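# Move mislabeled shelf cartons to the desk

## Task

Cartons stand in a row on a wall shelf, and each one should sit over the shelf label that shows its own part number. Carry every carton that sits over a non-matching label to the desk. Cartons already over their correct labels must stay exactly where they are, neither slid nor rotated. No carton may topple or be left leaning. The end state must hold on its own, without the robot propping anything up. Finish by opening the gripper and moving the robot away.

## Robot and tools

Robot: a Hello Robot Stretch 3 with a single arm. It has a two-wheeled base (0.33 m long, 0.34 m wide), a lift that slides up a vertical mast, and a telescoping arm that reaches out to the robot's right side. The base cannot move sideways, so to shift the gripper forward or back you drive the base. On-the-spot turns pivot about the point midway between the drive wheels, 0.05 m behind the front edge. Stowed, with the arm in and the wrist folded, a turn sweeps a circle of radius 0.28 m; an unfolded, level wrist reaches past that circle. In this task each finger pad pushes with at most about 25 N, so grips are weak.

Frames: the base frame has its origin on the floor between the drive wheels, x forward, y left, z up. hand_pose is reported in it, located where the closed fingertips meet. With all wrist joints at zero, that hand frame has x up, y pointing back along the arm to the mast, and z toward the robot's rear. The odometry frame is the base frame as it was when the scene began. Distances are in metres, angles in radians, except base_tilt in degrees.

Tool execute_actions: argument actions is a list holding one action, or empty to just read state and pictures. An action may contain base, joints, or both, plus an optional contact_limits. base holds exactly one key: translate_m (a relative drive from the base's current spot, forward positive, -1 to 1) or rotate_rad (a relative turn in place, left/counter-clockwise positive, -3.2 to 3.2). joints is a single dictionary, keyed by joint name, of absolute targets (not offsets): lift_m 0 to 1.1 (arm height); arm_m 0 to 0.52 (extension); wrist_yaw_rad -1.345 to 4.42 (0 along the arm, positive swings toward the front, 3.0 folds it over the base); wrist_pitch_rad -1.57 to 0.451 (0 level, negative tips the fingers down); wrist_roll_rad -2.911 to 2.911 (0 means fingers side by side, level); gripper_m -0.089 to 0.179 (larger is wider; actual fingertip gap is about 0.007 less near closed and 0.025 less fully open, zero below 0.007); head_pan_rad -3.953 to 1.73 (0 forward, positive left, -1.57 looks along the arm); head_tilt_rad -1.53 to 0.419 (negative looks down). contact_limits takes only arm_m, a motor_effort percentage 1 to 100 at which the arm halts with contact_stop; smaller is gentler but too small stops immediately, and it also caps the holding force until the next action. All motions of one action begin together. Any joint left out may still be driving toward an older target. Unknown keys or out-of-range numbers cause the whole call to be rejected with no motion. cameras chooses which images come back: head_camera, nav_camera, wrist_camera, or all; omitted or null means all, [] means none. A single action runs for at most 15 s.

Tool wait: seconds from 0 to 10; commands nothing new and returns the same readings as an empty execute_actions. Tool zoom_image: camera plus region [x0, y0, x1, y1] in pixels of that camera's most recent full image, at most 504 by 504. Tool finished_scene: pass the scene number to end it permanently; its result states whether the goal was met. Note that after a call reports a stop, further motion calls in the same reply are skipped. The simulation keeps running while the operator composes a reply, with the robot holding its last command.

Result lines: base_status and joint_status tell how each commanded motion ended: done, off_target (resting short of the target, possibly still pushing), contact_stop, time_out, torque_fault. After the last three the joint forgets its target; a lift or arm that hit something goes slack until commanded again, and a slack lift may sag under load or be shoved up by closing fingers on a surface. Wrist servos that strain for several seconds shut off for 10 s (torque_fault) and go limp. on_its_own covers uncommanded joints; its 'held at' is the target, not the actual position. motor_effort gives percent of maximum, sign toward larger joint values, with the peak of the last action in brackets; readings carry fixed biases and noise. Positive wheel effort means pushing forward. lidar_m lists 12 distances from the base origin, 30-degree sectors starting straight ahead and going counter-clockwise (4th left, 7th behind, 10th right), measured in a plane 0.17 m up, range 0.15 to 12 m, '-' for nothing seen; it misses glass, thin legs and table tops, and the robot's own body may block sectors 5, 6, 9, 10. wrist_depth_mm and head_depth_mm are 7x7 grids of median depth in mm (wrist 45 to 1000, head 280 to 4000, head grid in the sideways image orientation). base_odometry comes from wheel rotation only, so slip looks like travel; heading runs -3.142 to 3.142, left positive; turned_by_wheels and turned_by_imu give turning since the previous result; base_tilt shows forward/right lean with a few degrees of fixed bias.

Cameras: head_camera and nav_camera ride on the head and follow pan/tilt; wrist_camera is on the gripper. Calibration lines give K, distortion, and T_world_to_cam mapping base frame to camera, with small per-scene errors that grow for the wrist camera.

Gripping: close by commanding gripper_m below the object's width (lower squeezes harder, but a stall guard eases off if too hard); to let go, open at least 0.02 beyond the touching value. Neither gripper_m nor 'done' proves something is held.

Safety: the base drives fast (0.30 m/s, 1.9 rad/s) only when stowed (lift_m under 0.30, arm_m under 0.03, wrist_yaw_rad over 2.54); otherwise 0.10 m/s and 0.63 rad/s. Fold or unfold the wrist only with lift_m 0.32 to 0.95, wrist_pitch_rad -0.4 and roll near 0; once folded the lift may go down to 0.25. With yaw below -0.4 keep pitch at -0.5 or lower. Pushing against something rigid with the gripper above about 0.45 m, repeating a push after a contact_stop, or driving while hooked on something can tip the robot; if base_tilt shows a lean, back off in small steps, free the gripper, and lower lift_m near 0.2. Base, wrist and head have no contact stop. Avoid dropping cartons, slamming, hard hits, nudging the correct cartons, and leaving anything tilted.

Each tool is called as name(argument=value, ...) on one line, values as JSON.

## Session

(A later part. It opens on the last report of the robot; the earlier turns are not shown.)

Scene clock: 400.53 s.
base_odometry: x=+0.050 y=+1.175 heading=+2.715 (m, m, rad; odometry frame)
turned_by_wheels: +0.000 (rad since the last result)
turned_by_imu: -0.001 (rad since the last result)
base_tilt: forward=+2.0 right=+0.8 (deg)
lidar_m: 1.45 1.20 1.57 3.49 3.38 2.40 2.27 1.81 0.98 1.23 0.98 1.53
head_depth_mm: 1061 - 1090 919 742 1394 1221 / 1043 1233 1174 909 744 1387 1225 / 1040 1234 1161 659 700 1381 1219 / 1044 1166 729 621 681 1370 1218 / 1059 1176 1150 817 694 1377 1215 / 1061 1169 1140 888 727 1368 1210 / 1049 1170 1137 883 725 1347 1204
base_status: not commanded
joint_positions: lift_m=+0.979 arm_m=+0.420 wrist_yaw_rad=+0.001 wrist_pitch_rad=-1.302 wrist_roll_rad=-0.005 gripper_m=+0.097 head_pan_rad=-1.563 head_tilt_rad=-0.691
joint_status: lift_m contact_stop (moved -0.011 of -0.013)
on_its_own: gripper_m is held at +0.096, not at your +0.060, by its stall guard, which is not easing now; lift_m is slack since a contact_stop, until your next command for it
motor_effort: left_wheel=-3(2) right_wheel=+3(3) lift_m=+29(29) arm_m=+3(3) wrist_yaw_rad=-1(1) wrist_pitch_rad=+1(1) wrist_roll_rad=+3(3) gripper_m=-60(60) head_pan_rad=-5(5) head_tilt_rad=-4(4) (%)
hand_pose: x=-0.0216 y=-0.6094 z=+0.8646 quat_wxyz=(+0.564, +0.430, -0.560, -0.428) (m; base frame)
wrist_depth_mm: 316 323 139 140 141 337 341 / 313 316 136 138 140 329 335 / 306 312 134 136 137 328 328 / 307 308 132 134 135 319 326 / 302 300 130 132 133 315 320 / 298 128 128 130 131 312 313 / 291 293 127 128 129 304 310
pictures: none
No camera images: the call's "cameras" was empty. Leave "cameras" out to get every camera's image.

execute_actions(actions=[{"joints":{"gripper_m":0.16,"lift_m":0.982}}], cameras=[])

execute_actions(actions=[{"joints":{"lift_m":1.08}}], cameras=[])

execute_actions(actions=[{"joints":{"arm_m":0.0}}], cameras=["nav_camera"])

Scene clock: 404.73 s.
base_odometry: x=+0.050 y=+1.175 heading=+2.715 (m, m, rad; odometry frame)
turned_by_wheels: +0.000 (rad since the last result)
turned_by_imu: -0.001 (rad since the last result)
base_tilt: forward=+2.0 right=+0.9 (deg)
lidar_m: 1.45 1.20 1.57 3.50 3.35 2.40 2.28 1.82 0.98 1.22 0.99 1.52
head_depth_mm: 1061 - 1110 911 744 1388 1227 / 1040 1234 1163 910 741 1383 1229 / 1037 1231 1137 638 699 1375 1219 / 1048 1167 727 617 678 1375 1214 / 1057 1179 1142 813 695 1368 1213 / 1053 1171 1142 887 728 1366 1210 / 1047 1169 1130 883 724 1360 1204
base_status: not commanded
joint_positions: lift_m=+0.981 arm_m=+0.420 wrist_yaw_rad=+0.001 wrist_pitch_rad=-1.302 wrist_roll_rad=-0.005 gripper_m=+0.147 head_pan_rad=-1.563 head_tilt_rad=-0.691
joint_status: gripper_m off_target (ended at +0.147, target +0.160); the others done
motor_effort: left_wheel=-3(3) right_wheel=+3(3) lift_m=+44(44) arm_m=+4(4) wrist_yaw_rad=-1(1) wrist_pitch_rad=+1(1) wrist_roll_rad=+3(3) gripper_m=+99(100) head_pan_rad=-3(5) head_tilt_rad=-4(3) (%)
hand_pose: x=-0.0216 y=-0.6093 z=+0.8666 quat_wxyz=(+0.564, +0.430, -0.560, -0.428) (m; base frame)
wrist_depth_mm: 320 319 138 140 142 336 338 / 314 317 136 139 140 335 337 / 308 312 134 136 138 326 328 / 304 307 132 134 135 321 324 / 303 130 130 131 133 316 316 / 297 213 129 130 131 - 315 / 291 293 127 128 130 307 312
pictures: none
No camera images: the call's "cameras" was empty. Leave "cameras" out to get every camera's image.

Scene clock: 406.47 s.
base_odometry: x=+0.050 y=+1.175 heading=+2.715 (m, m, rad; odometry frame)
turned_by_wheels: +0.000 (rad since the last result)
turned_by_imu: +0.000 (rad since the last result)
base_tilt: forward=+1.9 right=+0.8 (deg)
lidar_m: 1.46 1.20 1.57 3.48 3.38 2.41 2.27 1.82 0.98 1.23 0.98 1.53
head_depth_mm: 1073 1206 1175 912 744 1393 1224 / 1085 1204 1167 910 742 1385 1223 / 1102 1188 1164 679 702 1381 1214 / 1043 1225 1155 619 676 1374 1212 / 1057 1178 1099 841 697 1379 1214 / 1057 1176 1133 890 729 1365 1210 / 1045 1163 1128 882 725 1352 1200
base_status: not commanded
joint_positions: lift_m=+1.079 arm_m=+0.420 wrist_yaw_rad=+0.001 wrist_pitch_rad=-1.302 wrist_roll_rad=-0.005 gripper_m=+0.160 head_pan_rad=-1.563 head_tilt_rad=-0.691
joint_status: all done
on_its_own: gripper_m moved +0.013 to your old target +0.160
motor_effort: left_wheel=-3(2) right_wheel=+3(3) lift_m=+45(47) arm_m=+4(3) wrist_yaw_rad=-1(1) wrist_pitch_rad=+0(1) wrist_roll_rad=+3(3) gripper_m=+1(100) head_pan_rad=-3(4) head_tilt_rad=-3(5) (%)
hand_pose: x=-0.0216 y=-0.6093 z=+0.9645 quat_wxyz=(+0.564, +0.430, -0.560, -0.428) (m; base frame)
wrist_depth_mm: 416 423 428 434 437 441 448 / 415 412 416 240 427 432 439 / 408 409 412 235 423 429 428 / 399 403 232 231 418 417 375 / 393 399 228 228 414 419 330 / 388 392 225 224 404 - 337 / 380 387 222 221 403 406 330
pictures: none
No camera images: the call's "cameras" was empty. Leave "cameras" out to get every camera's image.

Scene clock: 410.73 s.
base_odometry: x=+0.050 y=+1.175 heading=+2.715 (m, m, rad; odometry frame)
turned_by_wheels: +0.000 (rad since the last result)
turned_by_imu: -0.001 (rad since the last result)
base_tilt: forward=+1.9 right=+0.8 (deg)
lidar_m: 1.45 1.20 1.57 3.49 3.37 2.41 2.27 1.82 0.98 1.23 0.98 1.52
head_depth_mm: - - - - - 1417 1192 / - - - - - - - / - - - - - - - / 1054 1223 1156 - - - 1171 / 1058 1180 1143 866 696 1333 1222 / 1052 1180 1141 890 728 1373 1184 / 1047 1168 1128 882 726 1360 1200
base_status: not commanded
joint_positions: lift_m=+1.079 arm_m=+0.000 wrist_yaw_rad=+0.001 wrist_pitch_rad=-1.302 wrist_roll_rad=-0.005 gripper_m=+0.160 head_pan_rad=-1.563 head_tilt_rad=-0.691
joint_status: all done
motor_effort: left_wheel=-2(3) right_wheel=+3(3) lift_m=+45(45) arm_m=-3(4) wrist_yaw_rad=-1(1) wrist_pitch_rad=+1(1) wrist_roll_rad=+3(3) gripper_m=+2(1) head_pan_rad=-4(4) head_tilt_rad=-3(4) (%)
hand_pose: x=-0.0216 y=-0.1900 z=+0.9645 quat_wxyz=(+0.564, +0.430, -0.560, -0.428) (m; base frame)
wrist_depth_mm: 422 420 428 440 439 438 445 / - - - - - - - / - - - - - - - / - - - - - - - / - - - - - - - / - - - - - - - / - - - - - - -
pictures: nav_camera (sideways: a quarter turn counterclockwise sets it upright)
camera_calibration (this result's frames):
nav_camera: T_world_to_cam=[[0.0388401, -0.607405, 0.793442, -0.991458], [-0.998867, -0.00175042, 0.0475559, -0.00385108], [-0.0274968, -0.79439, -0.606785, 0.751734], [0, 0, 0, 1]] pos_world=[0.0553319, -0.00505362, 1.24299]
Images, in order (width x height): nav_camera 672x504.

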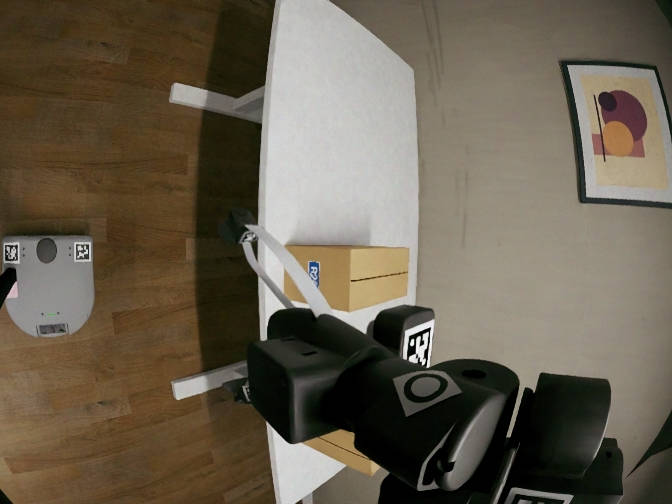

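finished_scene(scene=1)

The scene is finished: the task was done.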